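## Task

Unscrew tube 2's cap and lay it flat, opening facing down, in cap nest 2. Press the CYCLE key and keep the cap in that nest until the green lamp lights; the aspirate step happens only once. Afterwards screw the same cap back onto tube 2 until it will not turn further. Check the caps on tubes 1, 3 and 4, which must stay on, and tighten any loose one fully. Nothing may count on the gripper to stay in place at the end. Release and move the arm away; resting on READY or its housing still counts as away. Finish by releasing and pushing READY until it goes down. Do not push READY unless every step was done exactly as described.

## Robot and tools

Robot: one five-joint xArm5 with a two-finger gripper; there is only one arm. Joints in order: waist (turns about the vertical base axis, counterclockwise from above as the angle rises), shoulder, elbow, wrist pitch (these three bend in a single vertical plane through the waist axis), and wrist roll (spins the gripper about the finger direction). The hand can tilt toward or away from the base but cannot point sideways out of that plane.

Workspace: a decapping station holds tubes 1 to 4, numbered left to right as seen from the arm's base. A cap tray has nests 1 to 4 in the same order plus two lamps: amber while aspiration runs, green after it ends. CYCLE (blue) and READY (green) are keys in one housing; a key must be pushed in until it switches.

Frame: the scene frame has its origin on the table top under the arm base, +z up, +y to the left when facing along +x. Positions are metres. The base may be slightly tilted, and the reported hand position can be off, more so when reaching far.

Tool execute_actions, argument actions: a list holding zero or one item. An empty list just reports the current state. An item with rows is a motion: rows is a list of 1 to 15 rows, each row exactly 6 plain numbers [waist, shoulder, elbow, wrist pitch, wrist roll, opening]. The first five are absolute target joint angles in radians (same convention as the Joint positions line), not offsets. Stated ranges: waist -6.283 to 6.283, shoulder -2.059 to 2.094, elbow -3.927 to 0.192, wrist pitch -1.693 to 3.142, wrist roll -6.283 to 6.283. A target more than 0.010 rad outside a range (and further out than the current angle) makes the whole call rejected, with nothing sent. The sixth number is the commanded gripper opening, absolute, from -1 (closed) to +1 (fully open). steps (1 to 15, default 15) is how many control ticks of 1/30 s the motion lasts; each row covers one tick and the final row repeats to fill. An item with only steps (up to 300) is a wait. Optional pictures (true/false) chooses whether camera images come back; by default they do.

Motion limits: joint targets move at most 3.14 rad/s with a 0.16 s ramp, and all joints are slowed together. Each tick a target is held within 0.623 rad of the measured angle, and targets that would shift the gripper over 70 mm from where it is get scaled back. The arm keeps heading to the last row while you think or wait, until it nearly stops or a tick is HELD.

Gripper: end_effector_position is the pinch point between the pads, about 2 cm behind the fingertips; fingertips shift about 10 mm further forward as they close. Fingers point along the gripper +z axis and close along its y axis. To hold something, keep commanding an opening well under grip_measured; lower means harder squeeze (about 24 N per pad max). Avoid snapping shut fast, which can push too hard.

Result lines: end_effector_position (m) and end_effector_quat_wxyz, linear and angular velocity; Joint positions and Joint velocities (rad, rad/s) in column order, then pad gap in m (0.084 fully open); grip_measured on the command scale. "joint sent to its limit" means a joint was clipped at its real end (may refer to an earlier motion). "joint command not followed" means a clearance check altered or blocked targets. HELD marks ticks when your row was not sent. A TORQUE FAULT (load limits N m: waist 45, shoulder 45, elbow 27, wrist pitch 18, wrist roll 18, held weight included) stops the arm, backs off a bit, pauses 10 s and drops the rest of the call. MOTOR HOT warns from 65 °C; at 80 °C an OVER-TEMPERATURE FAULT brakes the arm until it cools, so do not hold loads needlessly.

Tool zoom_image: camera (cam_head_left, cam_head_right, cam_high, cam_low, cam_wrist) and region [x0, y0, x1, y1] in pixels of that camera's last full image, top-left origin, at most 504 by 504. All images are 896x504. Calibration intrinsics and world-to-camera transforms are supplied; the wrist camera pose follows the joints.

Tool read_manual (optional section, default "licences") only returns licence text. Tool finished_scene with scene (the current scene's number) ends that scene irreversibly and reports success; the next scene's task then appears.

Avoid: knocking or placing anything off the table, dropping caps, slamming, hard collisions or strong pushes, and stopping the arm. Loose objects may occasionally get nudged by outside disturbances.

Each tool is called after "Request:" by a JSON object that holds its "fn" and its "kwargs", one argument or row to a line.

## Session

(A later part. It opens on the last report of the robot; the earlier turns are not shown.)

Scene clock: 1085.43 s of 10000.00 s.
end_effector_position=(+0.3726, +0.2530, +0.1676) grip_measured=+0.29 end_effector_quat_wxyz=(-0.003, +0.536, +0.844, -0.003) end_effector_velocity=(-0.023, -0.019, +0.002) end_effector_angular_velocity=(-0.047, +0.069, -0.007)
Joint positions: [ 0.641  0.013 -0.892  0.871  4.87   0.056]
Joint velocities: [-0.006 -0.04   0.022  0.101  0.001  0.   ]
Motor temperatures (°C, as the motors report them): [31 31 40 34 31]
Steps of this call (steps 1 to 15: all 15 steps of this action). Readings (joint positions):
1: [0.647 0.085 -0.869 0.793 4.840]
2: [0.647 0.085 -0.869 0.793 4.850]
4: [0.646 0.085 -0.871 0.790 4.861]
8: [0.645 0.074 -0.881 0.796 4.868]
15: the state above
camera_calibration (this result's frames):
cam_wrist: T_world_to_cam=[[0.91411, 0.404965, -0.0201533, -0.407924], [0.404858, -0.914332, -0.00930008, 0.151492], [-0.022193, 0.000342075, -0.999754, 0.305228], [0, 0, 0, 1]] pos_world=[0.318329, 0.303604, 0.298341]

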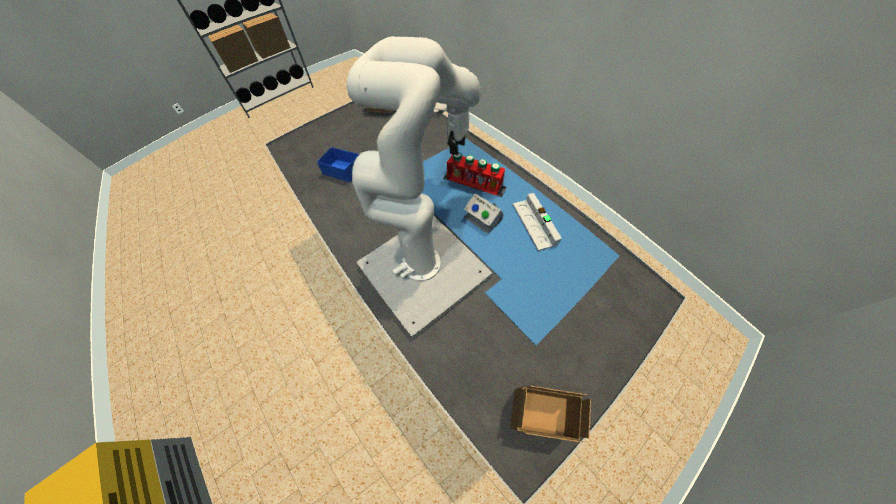

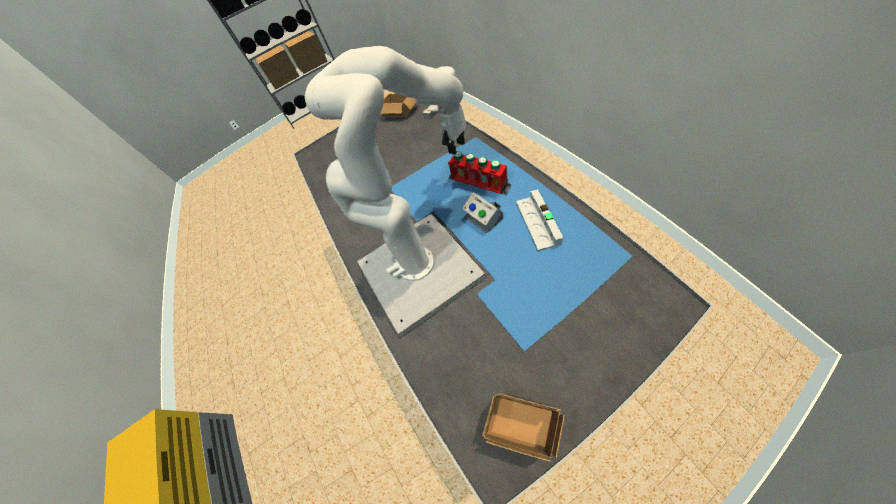

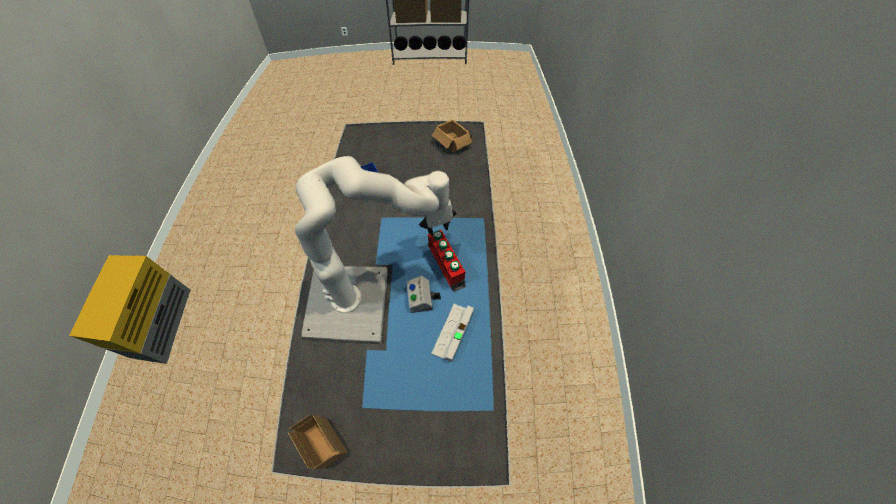

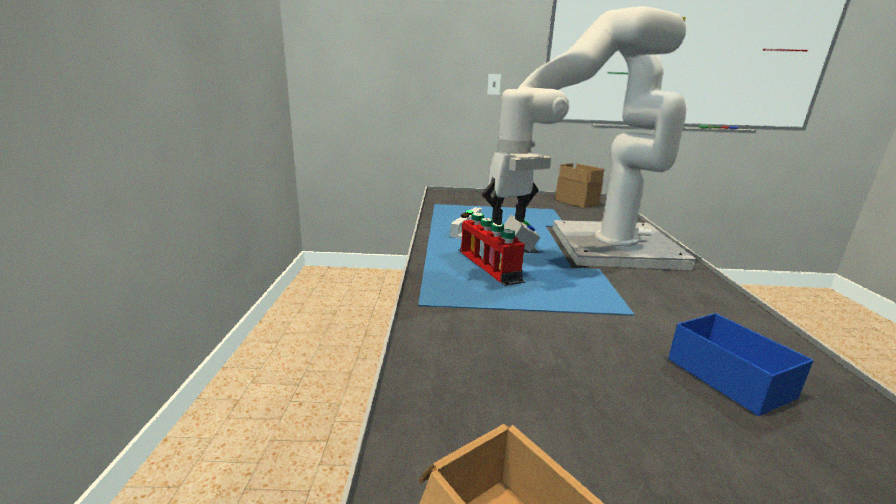

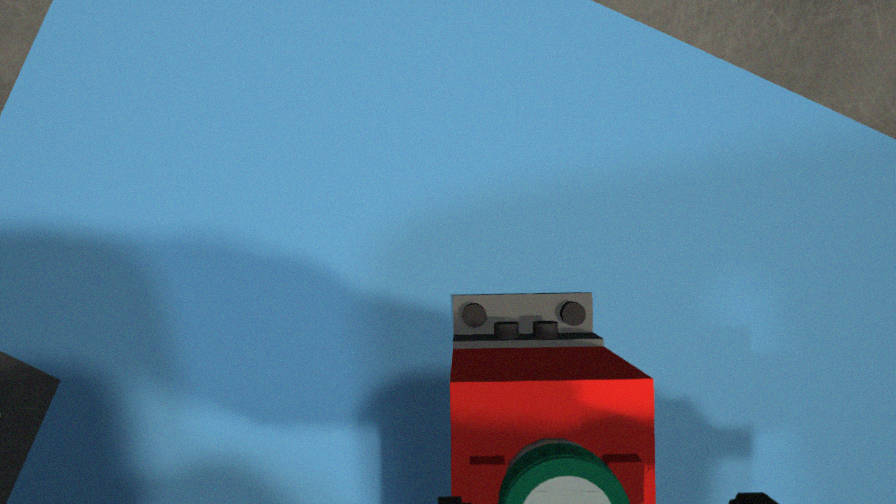

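Request:
{"fn": "execute_actions", "kwargs": {
  "actions": [
    {"rows":[[0.53,-0.01,-0.868,0.878,4.69,0.3]],"steps":13}
  ]
}}

Scene clock: 1087.47 s of 10000.00 s.
end_effector_position=(+0.3902, +0.2076, +0.1681) grip_measured=+0.29 end_effector_quat_wxyz=(-0.004, +0.507, +0.862, -0.007) end_effector_velocity=(+0.003, -0.007, +0.000) end_effector_angular_velocity=(+0.001, -0.001, +0.033)
Joint positions: [ 0.532 -0.01  -0.868  0.878  4.694  0.056]
Joint velocities: [-0.017 -0.004  0.004 -0.002 -0.05   0.   ]
Motor temperatures (°C, as the motors report them): [31 31 40 34 31]
Steps of this call (steps 1 to 15: the robot went on to your last target; steps 16 to 48: nothing new was sent; steps 49 to 61: all 13 steps of this action). Readings (joint positions):
49: [0.640 0.010 -0.890 0.880 4.870]
50: [0.639 0.010 -0.890 0.880 4.866]
52: [0.617 0.005 -0.885 0.879 4.826]
56: [0.546 -0.007 -0.872 0.878 4.722]
61: the state above
camera_calibration (this result's frames):
cam_wrist: T_world_to_cam=[[0.884621, 0.465505, -0.0274068, -0.405451], [0.465441, -0.885033, -0.00904666, 0.0730113], [-0.0284671, -0.00475337, -0.999583, 0.309632], [0, 0, 0, 1]] pos_world=[0.333502, 0.254829, 0.299052]

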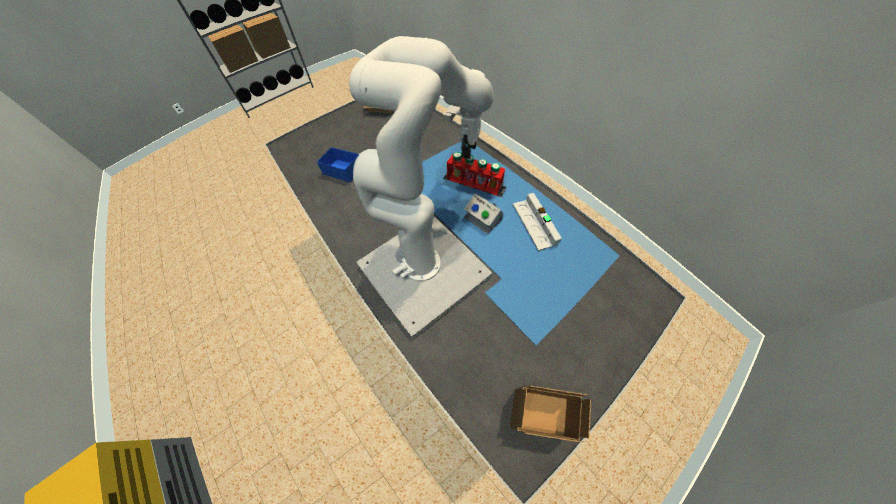

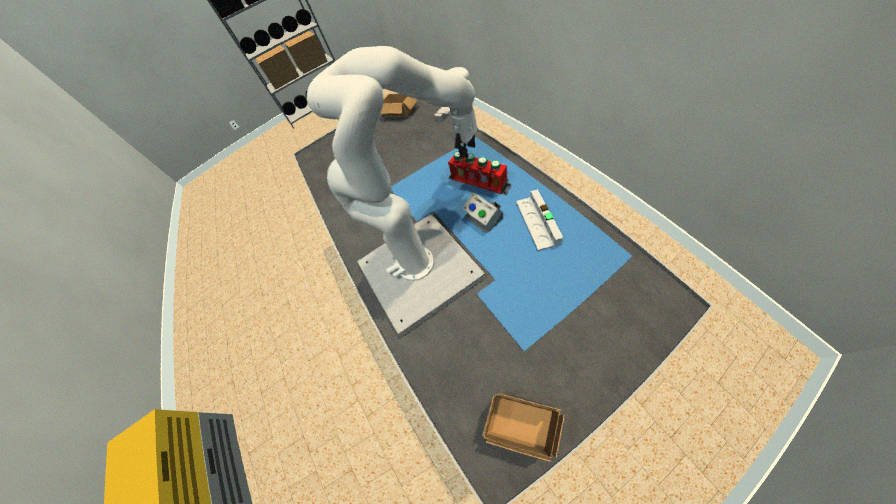

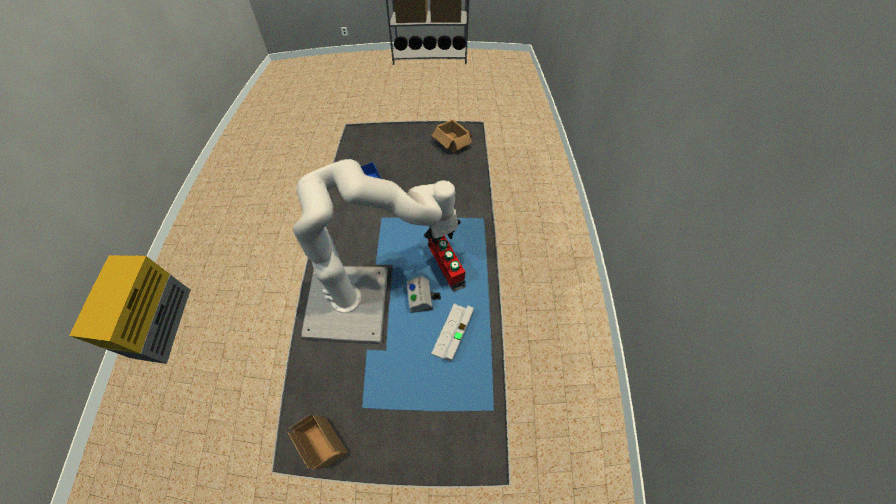

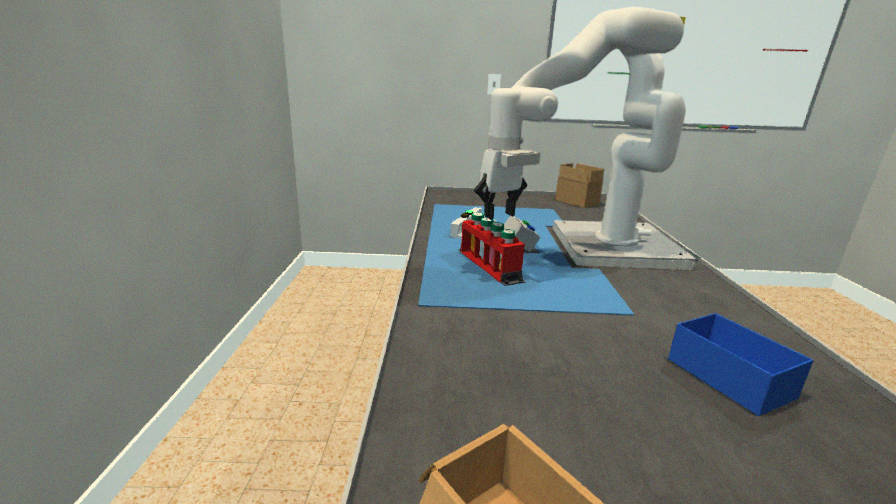

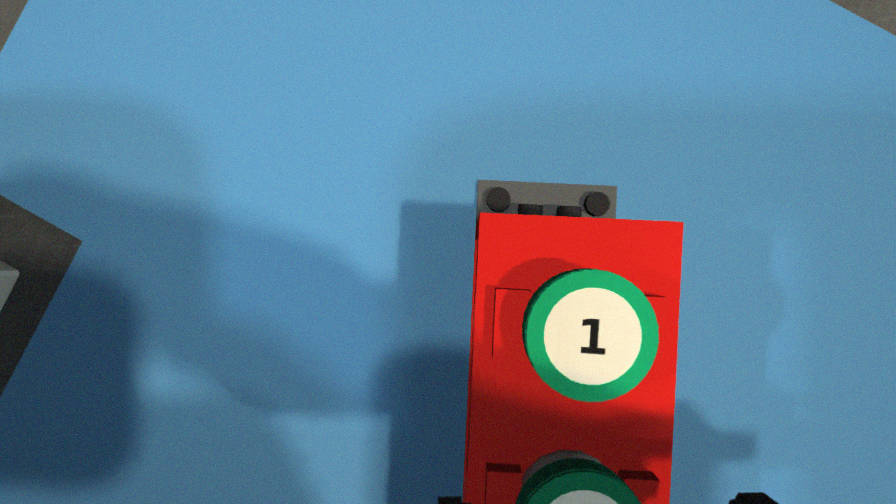

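Request:
{"fn": "execute_actions", "kwargs": {
  "actions": [
    {"rows":[[0.522,0.04,-0.849,0.809,4.69,0.3],[0.522,0.04,-0.849,0.809,4.69,0.3],[0.522,0.04,-0.849,0.809,4.69,0.3],[0.522,0.061,-0.841,0.780,4.69,0.3],[0.522,0.061,-0.841,0.780,4.69,0.3],[0.522,0.061,-0.841,0.780,4.69,0.3],[0.522,0.061,-0.841,0.780,4.69,0.1],[0.522,0.061,-0.841,0.780,4.69,-0.1],[0.522,0.061,-0.841,0.780,4.69,-0.25],[0.522,0.061,-0.841,0.780,4.69,-0.4],[0.522,0.061,-0.841,0.780,4.69,-0.7],[0.522,0.061,-0.841,0.780,4.69,-1]],"steps":15}
  ],
  "pictures": false
}}

Request:
{"fn": "execute_actions", "kwargs": {
  "actions": [
    {"rows":[[0.522,0.061,-0.841,0.780,6.2,-1]],"steps":15}
  ],
  "pictures": false
}}

Request:
{"fn": "execute_actions", "kwargs": {
  "actions": [
    {"rows":[[0.522,0.061,-0.841,0.780,6.2,-1],[0.522,0.061,-0.841,0.780,6.2,-1],[0.522,0.061,-0.841,0.780,6.2,-1],[0.522,0.061,-0.841,0.780,6.2,-1],[0.522,0.061,-0.841,0.780,6.2,-1],[0.522,0.061,-0.841,0.780,6.2,-0.4],[0.522,0.061,-0.841,0.780,6.2,-0.2],[0.522,0.061,-0.841,0.780,6.2,-0.08],[0.522,0.061,-0.841,0.780,6.2,-0.08],[0.522,0.061,-0.841,0.780,6.2,-0.08],[0.522,0.04,-0.849,0.809,6.2,-0.08],[0.522,-0.01,-0.868,0.878,6.2,-0.08]],"steps":15}
  ],
  "pictures": false
}}

Request:
{"fn": "execute_actions", "kwargs": {
  "actions": [
    {"rows":[[0.522,-0.01,-0.868,0.878,6.2,-0.08],[0.522,-0.01,-0.868,0.878,6.2,-0.08],[0.522,-0.01,-0.868,0.878,6.2,-0.08],[0.522,-0.01,-0.868,0.878,6.2,-0.08],[0.38,-0.01,-0.868,0.878,6.2,0.3]],"steps":15}
  ]
}}

Scene clock: 1100.00 s of 10000.00 s.
end_effector_position=(+0.3937, +0.2043, +0.1348) grip_measured=-0.25 end_effector_quat_wxyz=(-0.005, +0.510, +0.860, -0.007) end_effector_velocity=(+0.001, -0.000, -0.003) end_effector_angular_velocity=(+0.002, -0.004, -0.001)
Joint positions: [ 0.522  0.058 -0.841  0.785  4.69   0.033]
Joint velocities: [-0.001  0.005  0.004 -0.014  0.     0.   ]
Motor temperatures (°C, as the motors report them): [31 31 39 33 31]
Steps of this call (steps 1 to 15: the robot went on to your last target; steps 16 to 361: nothing new was sent; steps 362 to 376: all 15 steps of this action). Readings (joint positions):
362: [0.530 -0.010 -0.868 0.878 4.690]
363: [0.530 -0.008 -0.868 0.875 4.690]
365: [0.527 0.008 -0.863 0.850 4.690]
369: [0.523 0.048 -0.845 0.801 4.690]
376: the state above

Scene clock: 1100.50 s of 10000.00 s.
end_effector_position=(+0.3944, +0.2045, +0.1334) grip_measured=-0.25 end_effector_quat_wxyz=(-0.001, +0.846, +0.533, -0.008) end_effector_velocity=(+0.003, +0.001, -0.000) end_effector_angular_velocity=(-0.035, -0.024, -2.613)
Joint positions: [ 0.522  0.062 -0.841  0.779  5.637  0.033]
Joint velocities: [-0.     0.005 -0.005 -0.006  2.613  0.   ]
Motor temperatures (°C, as the motors report them): [31 31 39 33 31]
Steps of this call (steps 1 to 15: all 15 steps of this action). Readings (joint positions):
1: [0.522 0.058 -0.841 0.784 4.690]
2: [0.522 0.059 -0.840 0.784 4.694]
4: [0.522 0.059 -0.840 0.783 4.737]
8: [0.522 0.060 -0.840 0.781 5.014]
15: the state above

Scene clock: 1101.00 s of 10000.00 s.
end_effector_position=(+0.3936, +0.2046, +0.1488) grip_measured=-0.10 end_effector_quat_wxyz=(+0.001, +0.960, +0.279, -0.008) end_effector_velocity=(+0.007, +0.003, +0.211) end_effector_angular_velocity=(+0.034, -0.067, -0.035)
Joint positions: [ 0.523  0.03  -0.853  0.824  6.197  0.04 ]
Joint velocities: [-0.002 -0.42  -0.17   0.515  0.033  0.004]
Motor temperatures (°C, as the motors report them): [31 31 39 33 31]
Steps of this call (steps 1 to 15: all 15 steps of this action). Readings (joint positions):
1: [0.522 0.062 -0.841 0.779 5.725]
2: [0.522 0.062 -0.841 0.779 5.811]
4: [0.521 0.062 -0.841 0.779 5.970]
8: [0.521 0.062 -0.841 0.779 6.151]
15: the state above

Scene clock: 1101.50 s of 10000.00 s.
end_effector_position=(+0.4161, +0.1483, +0.1679) grip_measured=+0.29 end_effector_quat_wxyz=(+0.002, +0.977, +0.211, -0.008) end_effector_velocity=(+0.009, -0.021, +0.003) end_effector_angular_velocity=(+0.001, -0.006, -0.051)
Joint positions: [ 0.385 -0.01  -0.868  0.878  6.2    0.056]
Joint velocities: [-0.052 -0.004 -0.002  0.001 -0.001  0.   ]
Motor temperatures (°C, as the motors report them): [31 31 39 33 31]
Steps of this call (steps 1 to 15: all 15 steps of this action). Readings (joint positions):
1: [0.523 0.017 -0.859 0.839 6.198]
2: [0.523 0.006 -0.864 0.851 6.198]
4: [0.522 -0.004 -0.868 0.865 6.199]
8: [0.486 -0.008 -0.867 0.875 6.200]
15: the state above
camera_calibration (this result's frames):
cam_wrist: T_world_to_cam=[[0.391204, -0.92024, -0.0108446, 0.0072486], [-0.920232, -0.391293, 0.00787636, 0.509013], [-0.0114916, 0.00689834, -0.99991, 0.301108], [0, 0, 0, 1]] pos_world=[0.469035, 0.203767, 0.297151]

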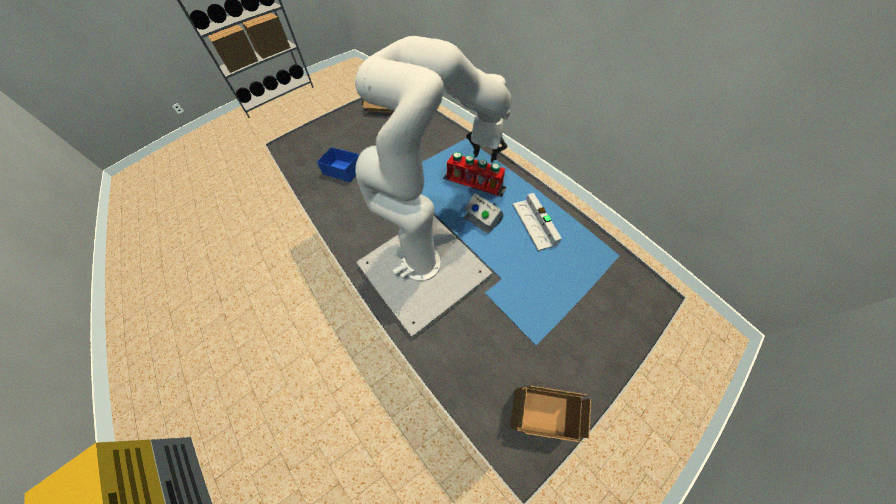

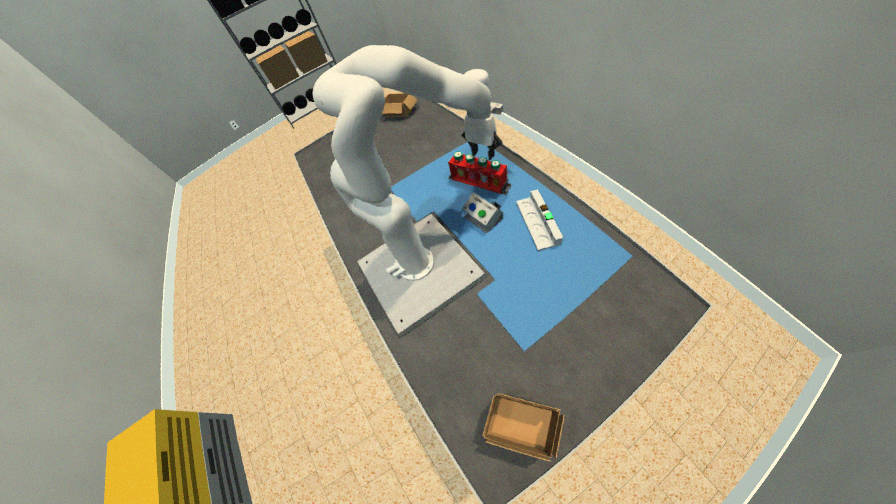

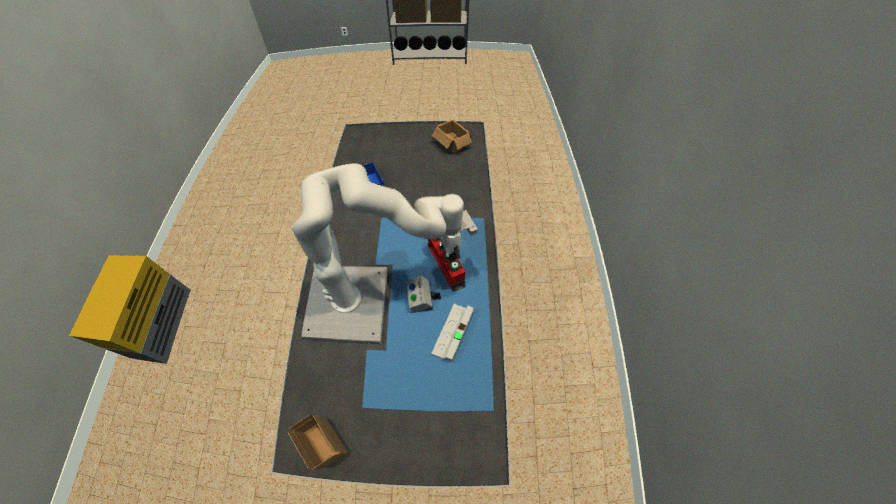

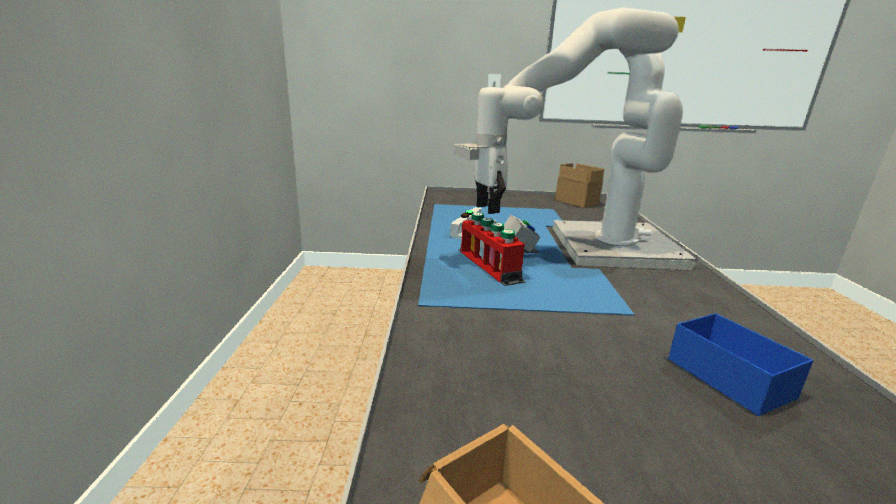

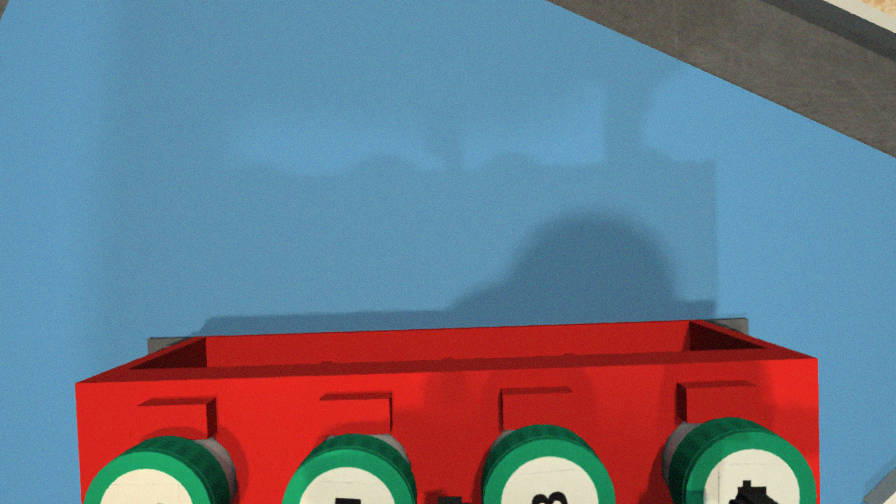

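Request:
{"fn": "execute_actions", "kwargs": {
  "actions": [
    {"rows":[[0.41,-0.01,-0.868,0.878,4.6,0.3]],"steps":15}
  ],
  "pictures": false
}}

Request:
{"fn": "execute_actions", "kwargs": {
  "actions": [
    {"rows":[[0.41,-0.01,-0.868,0.878,4.6,0.3]],"steps":9}
  ]
}}

Scene clock: 1104.20 s of 10000.00 s.
end_effector_position=(+0.4126, +0.1581, +0.1681) grip_measured=+0.29 end_effector_quat_wxyz=(-0.002, +0.766, +0.643, -0.008) end_effector_velocity=(-0.002, +0.005, -0.000) end_effector_angular_velocity=(+0.037, +0.019, +2.624)
Joint positions: [ 0.409 -0.01  -0.868  0.878  5.253  0.056]
Joint velocities: [ 0.013  0.     0.001  0.    -2.611  0.   ]
Motor temperatures (°C, as the motors report them): [31 31 39 33 31]
Steps of this call (steps 1 to 15: the robot went on to your last target; steps 16 to 66: nothing new was sent; steps 67 to 81: all 15 steps of this action). Readings (joint positions):
67: [0.380 -0.010 -0.868 0.878 6.200]
68: [0.380 -0.010 -0.868 0.878 6.196]
70: [0.382 -0.010 -0.868 0.878 6.153]
74: [0.395 -0.010 -0.868 0.878 5.876]
81: the state above

Scene clock: 1104.50 s of 10000.00 s.
end_effector_position=(+0.4124, +0.1585, +0.1681) grip_measured=+0.29 end_effector_quat_wxyz=(-0.004, +0.540, +0.842, -0.007) end_effector_velocity=(-0.000, -0.000, -0.000) end_effector_angular_velocity=(+0.009, +0.005, +0.614)
Joint positions: [ 0.41  -0.01  -0.868  0.878  4.649  0.056]
Joint velocities: [-0.    -0.     0.     0.    -0.614 -0.   ]
Motor temperatures (°C, as the motors report them): [31 31 39 33 31]
Steps of this call (steps 1 to 9: all 9 steps of this action). Readings (joint positions):
1: [0.409 -0.010 -0.868 0.878 5.165]
2: [0.409 -0.010 -0.868 0.878 5.078]
4: [0.410 -0.010 -0.868 0.878 4.908]
8: [0.410 -0.010 -0.868 0.878 4.675]
9: the state above
camera_calibration (this result's frames):
cam_wrist: T_world_to_cam=[[0.918053, 0.395509, -0.0274064, -0.404969], [0.395449, -0.918455, -0.00782101, 0.053242], [-0.0282648, -0.00365772, -0.999594, 0.309799], [0, 0, 0, 1]] pos_world=[0.359485, 0.210202, 0.298991]

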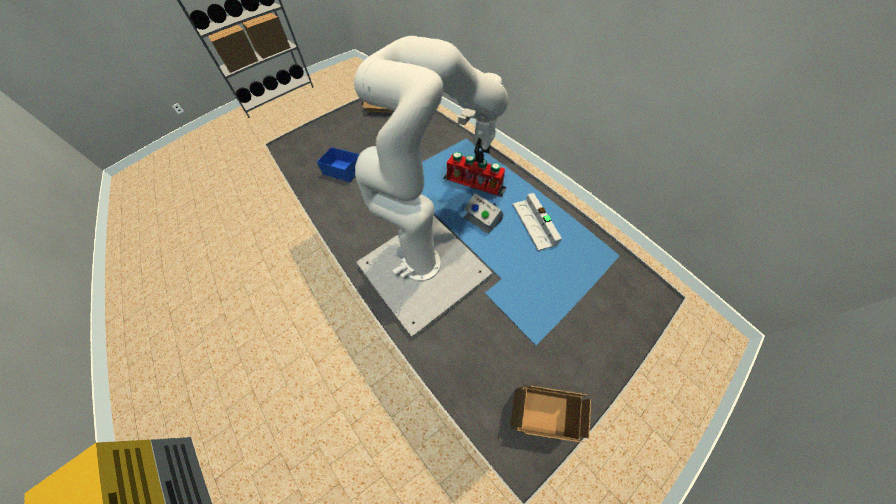

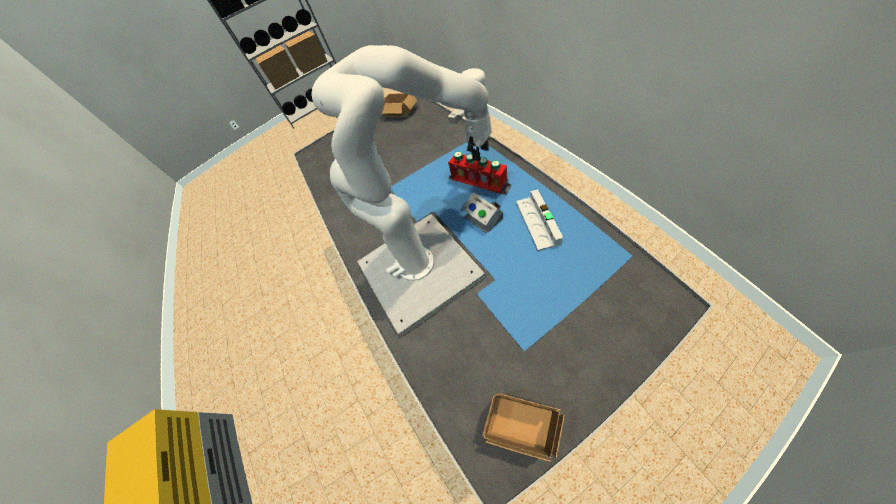

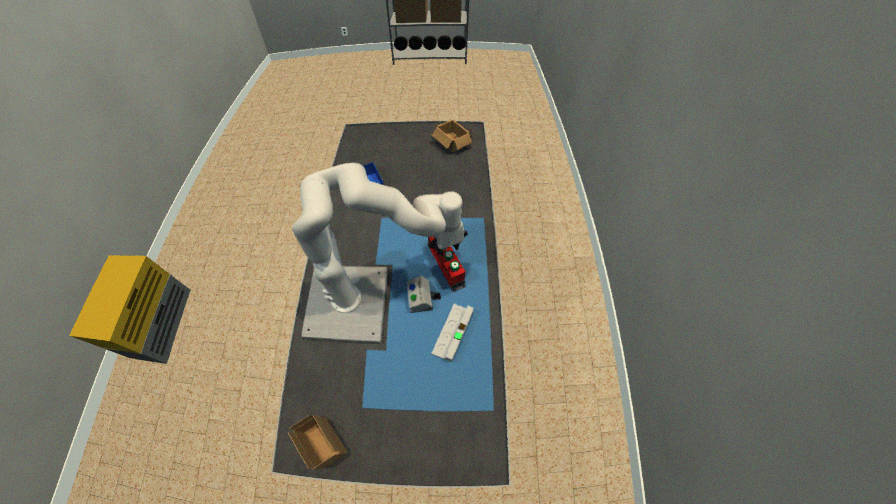

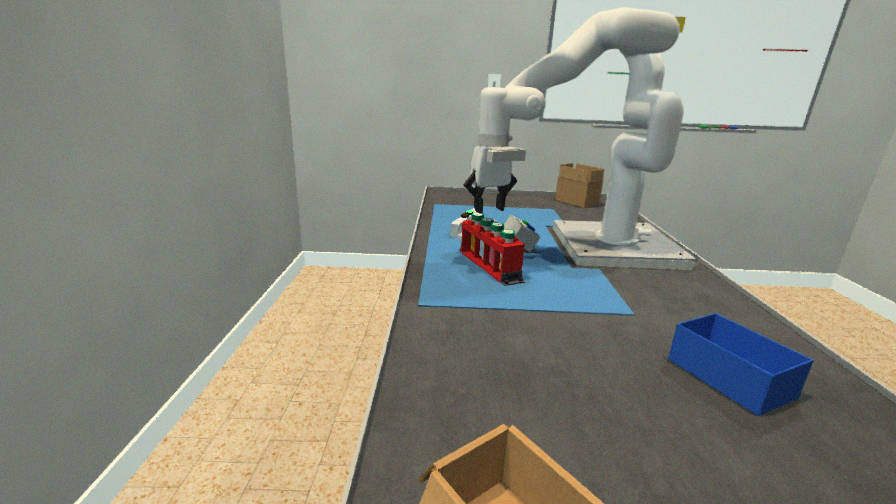

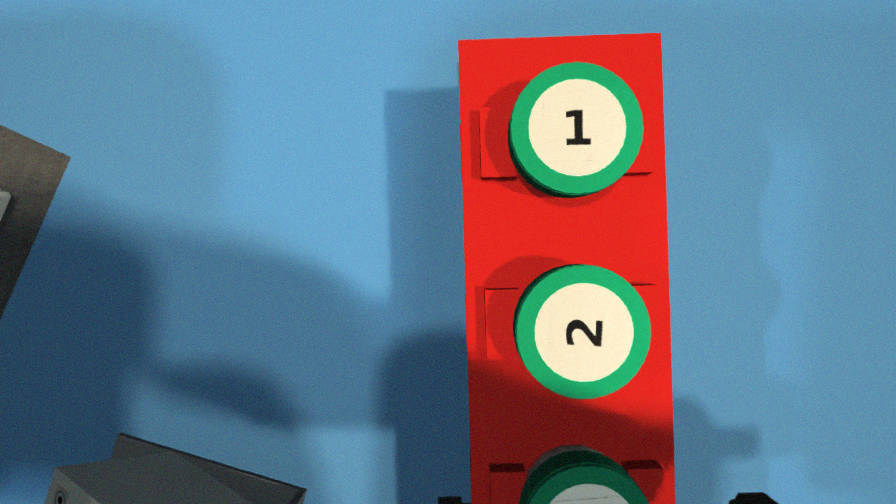

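Request:
{"fn": "execute_actions", "kwargs": {
  "actions": [
    {"rows":[[0.522,-0.01,-0.868,0.878,4.69,0.3]],"steps":13}
  ],
  "pictures": false
}}

Request:
{"fn": "execute_actions", "kwargs": {
  "actions": [
    {"rows":[[0.522,0.04,-0.849,0.809,4.69,0.3],[0.522,0.04,-0.849,0.809,4.69,0.3],[0.522,0.04,-0.849,0.809,4.69,0.3],[0.522,0.062,-0.841,0.779,4.69,0.3],[0.522,0.062,-0.841,0.779,4.69,0.3],[0.522,0.062,-0.841,0.779,4.69,0.3],[0.522,0.062,-0.841,0.779,4.69,0.3],[0.522,0.062,-0.841,0.779,4.69,0.1],[0.522,0.062,-0.841,0.779,4.69,-0.1],[0.522,0.062,-0.841,0.779,4.69,-0.25],[0.522,0.062,-0.841,0.779,4.69,-0.4],[0.522,0.062,-0.841,0.779,4.69,-0.7],[0.522,0.062,-0.841,0.779,4.69,-1]],"steps":15}
  ],
  "pictures": false
}}

Request:
{"fn": "execute_actions", "kwargs": {
  "actions": [
    {"rows":[[0.522,0.063,-0.841,0.778,6.28,-1]],"steps":15}
  ],
  "pictures": false
}}

Request:
{"fn": "execute_actions", "kwargs": {
  "actions": [
    {"rows":[[0.522,0.063,-0.841,0.778,6.28,-1],[0.522,0.063,-0.841,0.778,6.28,-1],[0.522,0.063,-0.841,0.778,6.28,-1],[0.522,0.063,-0.841,0.778,6.28,-1],[0.522,0.063,-0.841,0.778,6.28,-1],[0.522,0.063,-0.841,0.778,6.28,-1],[0.522,0.063,-0.841,0.778,6.28,-0.4],[0.522,0.063,-0.841,0.778,6.28,-0.2],[0.522,0.063,-0.841,0.778,6.28,-0.08],[0.522,0.063,-0.841,0.778,6.28,-0.08],[0.522,0.04,-0.849,0.809,6.28,-0.08],[0.522,-0.01,-0.868,0.878,6.28,-0.08]],"steps":15}
  ],
  "pictures": false
}}

Request:
{"fn": "execute_actions", "kwargs": {
  "actions": [
    {"rows":[[0.522,-0.01,-0.868,0.878,6.28,-0.08],[0.522,-0.01,-0.868,0.878,6.28,-0.08],[0.522,-0.01,-0.868,0.878,6.28,-0.08],[0.522,-0.01,-0.868,0.878,6.28,-0.08],[0.41,-0.01,-0.868,0.878,4.65,0.3]],"steps":15}
  ],
  "pictures": false
}}

Request:
{"fn": "execute_actions", "kwargs": {
  "actions": [
    {"rows":[[0.41,-0.01,-0.868,0.878,4.65,0.3]],"steps":12}
  ]
}}

Scene clock: 1116.47 s of 10000.00 s.
end_effector_position=(+0.3927, +0.2026, +0.1681) grip_measured=+0.29 end_effector_quat_wxyz=(-0.004, +0.510, +0.860, -0.007) end_effector_velocity=(-0.003, +0.006, -0.000) end_effector_angular_velocity=(-0.000, +0.001, -0.007)
Joint positions: [ 0.52  -0.01  -0.868  0.878  4.688  0.056]
Joint velocities: [ 0.014  0.001 -0.     0.001  0.021 -0.   ]
Motor temperatures (°C, as the motors report them): [31 31 39 33 31]
Steps of this call (steps 1 to 30: the robot went on to your last target; steps 31 to 346: nothing new was sent; steps 347 to 359: all 13 steps of this action). Readings (joint positions):
347: [0.410 -0.010 -0.868 0.878 4.600]
348: [0.412 -0.010 -0.868 0.878 4.603]
350: [0.443 -0.010 -0.868 0.878 4.630]
354: [0.509 -0.010 -0.868 0.878 4.677]
359: the state above

Scene clock: 1116.97 s of 10000.00 s.
end_effector_position=(+0.3936, +0.2041, +0.1340) grip_measured=-0.25 end_effector_quat_wxyz=(-0.005, +0.510, +0.860, -0.008) end_effector_velocity=(+0.001, +0.000, +0.000) end_effector_angular_velocity=(+0.003, -0.006, +0.000)
Joint positions: [ 0.522  0.059 -0.84   0.784  4.69   0.033]
Joint velocities: [-0.001 -0.     0.002 -0.009 -0.001 -0.   ]
Motor temperatures (°C, as the motors report them): [31 31 39 33 31]
Steps of this call (steps 1 to 15: all 15 steps of this action). Readings (joint positions):
1: [0.520 -0.010 -0.868 0.878 4.689]
2: [0.521 -0.008 -0.867 0.875 4.689]
4: [0.521 0.008 -0.863 0.850 4.690]
8: [0.522 0.049 -0.845 0.800 4.690]
15: the state above

Scene clock: 1117.47 s of 10000.00 s.
end_effector_position=(+0.3942, +0.2045, +0.1325) grip_measured=-0.25 end_effector_quat_wxyz=(-0.001, +0.846, +0.533, -0.009) end_effector_velocity=(+0.002, +0.000, +0.000) end_effector_angular_velocity=(-0.039, -0.023, -2.613)
Joint positions: [ 0.522  0.064 -0.84   0.778  5.637  0.033]
Joint velocities: [-0.001  0.003 -0.002 -0.004  2.612 -0.   ]
Motor temperatures (°C, as the motors report them): [31 31 39 33 31]
Steps of this call (steps 1 to 15: all 15 steps of this action). Readings (joint positions):
1: [0.522 0.059 -0.840 0.783 4.690]
2: [0.522 0.060 -0.840 0.783 4.694]
4: [0.522 0.061 -0.840 0.782 4.737]
8: [0.522 0.062 -0.840 0.780 5.014]
15: the state above

Scene clock: 1117.97 s of 10000.00 s.
end_effector_position=(+0.3949, +0.2053, +0.1498) grip_measured=-0.10 end_effector_quat_wxyz=(+0.001, +0.970, +0.241, -0.006) end_effector_velocity=(+0.002, +0.001, +0.212) end_effector_angular_velocity=(+0.030, -0.059, -0.050)
Joint positions: [ 0.523  0.03  -0.855  0.821  6.276  0.04 ]
Joint velocities: [-0.001 -0.43  -0.163  0.527  0.049  0.007]
Motor temperatures (°C, as the motors report them): [31 31 39 33 31]
Steps of this call (steps 1 to 15: all 15 steps of this action). Readings (joint positions):
1: [0.522 0.064 -0.840 0.778 5.725]
2: [0.522 0.064 -0.840 0.778 5.812]
4: [0.522 0.064 -0.840 0.777 5.981]
8: [0.521 0.064 -0.840 0.777 6.209]
15: the state above

Scene clock: 1118.47 s of 10000.00 s.
end_effector_position=(+0.4090, +0.1671, +0.1679) grip_measured=+0.29 end_effector_quat_wxyz=(-0.000, +0.881, +0.473, -0.008) end_effector_velocity=(+0.041, -0.099, +0.001) end_effector_angular_velocity=(+0.036, +0.016, +2.414)
Joint positions: [ 0.431 -0.01  -0.868  0.878  5.684  0.056]
Joint velocities: [-0.244 -0.001 -0.001  0.002 -2.659  0.   ]
Motor temperatures (°C, as the motors report them): [31 31 39 33 31]
Steps of this call (steps 1 to 15: all 15 steps of this action). Readings (joint positions):
1: [0.523 0.017 -0.861 0.837 6.277]
2: [0.523 0.006 -0.865 0.849 6.278]
4: [0.522 -0.005 -0.869 0.864 6.279]
8: [0.515 -0.008 -0.867 0.875 6.233]
15: the state above

Scene clock: 1118.87 s of 10000.00 s.
end_effector_position=(+0.4123, +0.1588, +0.1681) grip_measured=+0.29 end_effector_quat_wxyz=(-0.004, +0.576, +0.818, -0.007) end_effector_velocity=(+0.001, -0.002, +0.000) end_effector_angular_velocity=(+0.016, +0.007, +1.073)
Joint positions: [ 0.411 -0.01  -0.868  0.878  4.736  0.056]
Joint velocities: [-0.005 -0.001  0.    -0.001 -1.079 -0.   ]
Motor temperatures (°C, as the motors report them): [31 31 39 33 31]
Steps of this call (steps 1 to 12: all 12 steps of this action). Readings (joint positions):
1: [0.424 -0.010 -0.868 0.878 5.596]
2: [0.419 -0.010 -0.868 0.878 5.508]
4: [0.414 -0.010 -0.868 0.878 5.333]
8: [0.411 -0.010 -0.868 0.878 4.986]
12: the state above
camera_calibration (this result's frames):
cam_wrist: T_world_to_cam=[[0.948674, 0.315073, -0.0273305, -0.404834], [0.315017, -0.949064, -0.00645995, 0.091347], [-0.0279738, -0.00248118, -0.999606, 0.309474], [0, 0, 0, 1]] pos_world=[0.363937, 0.215014, 0.298878]

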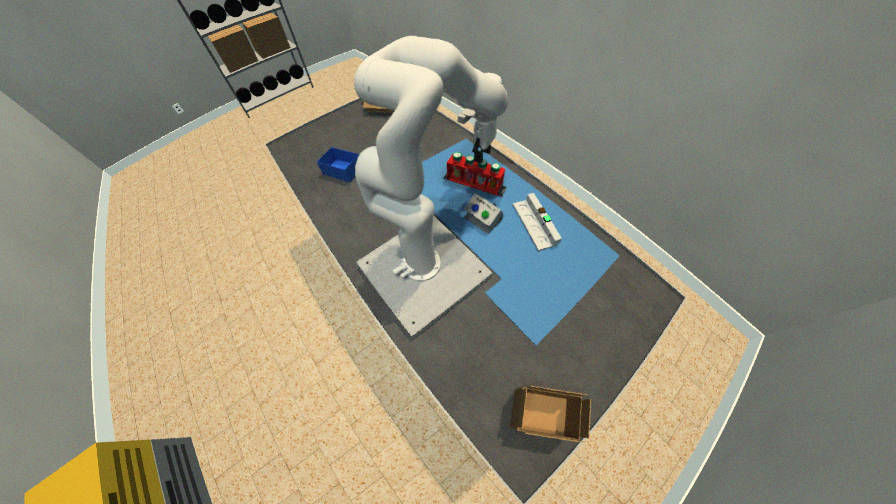

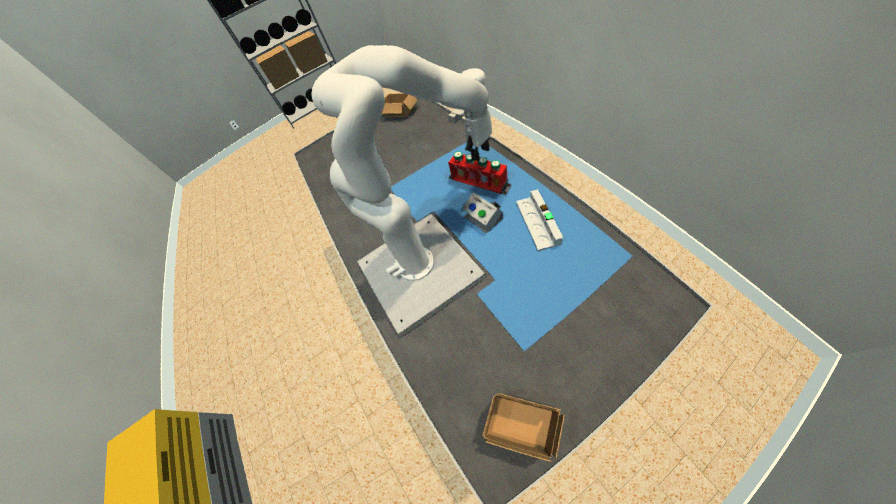

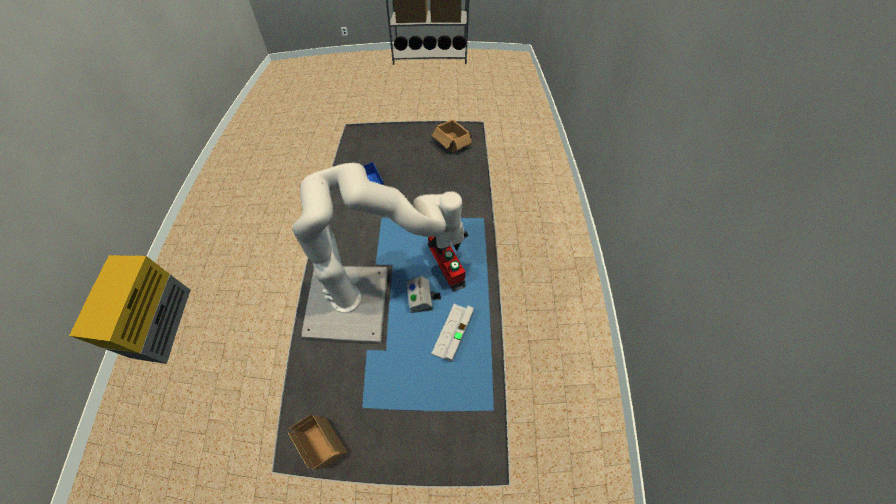

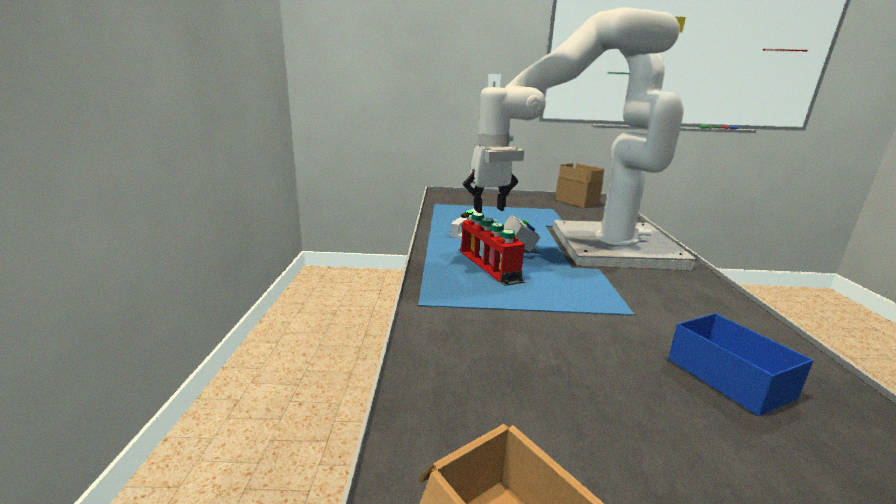

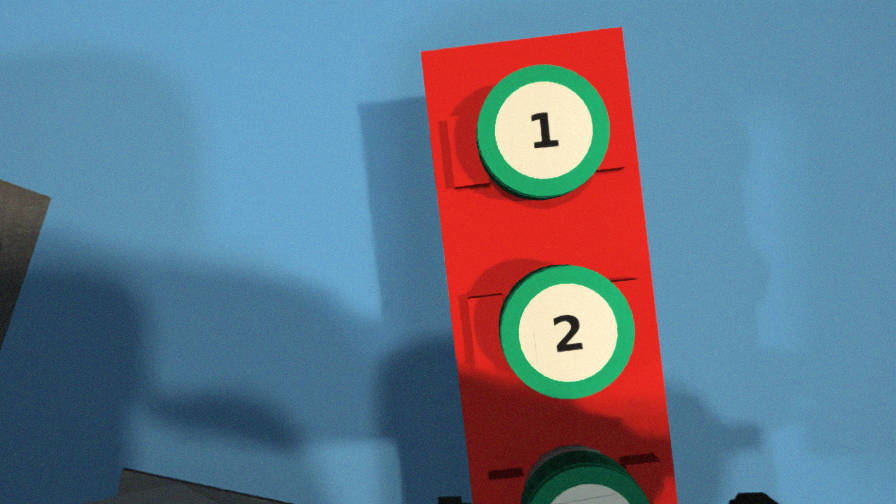

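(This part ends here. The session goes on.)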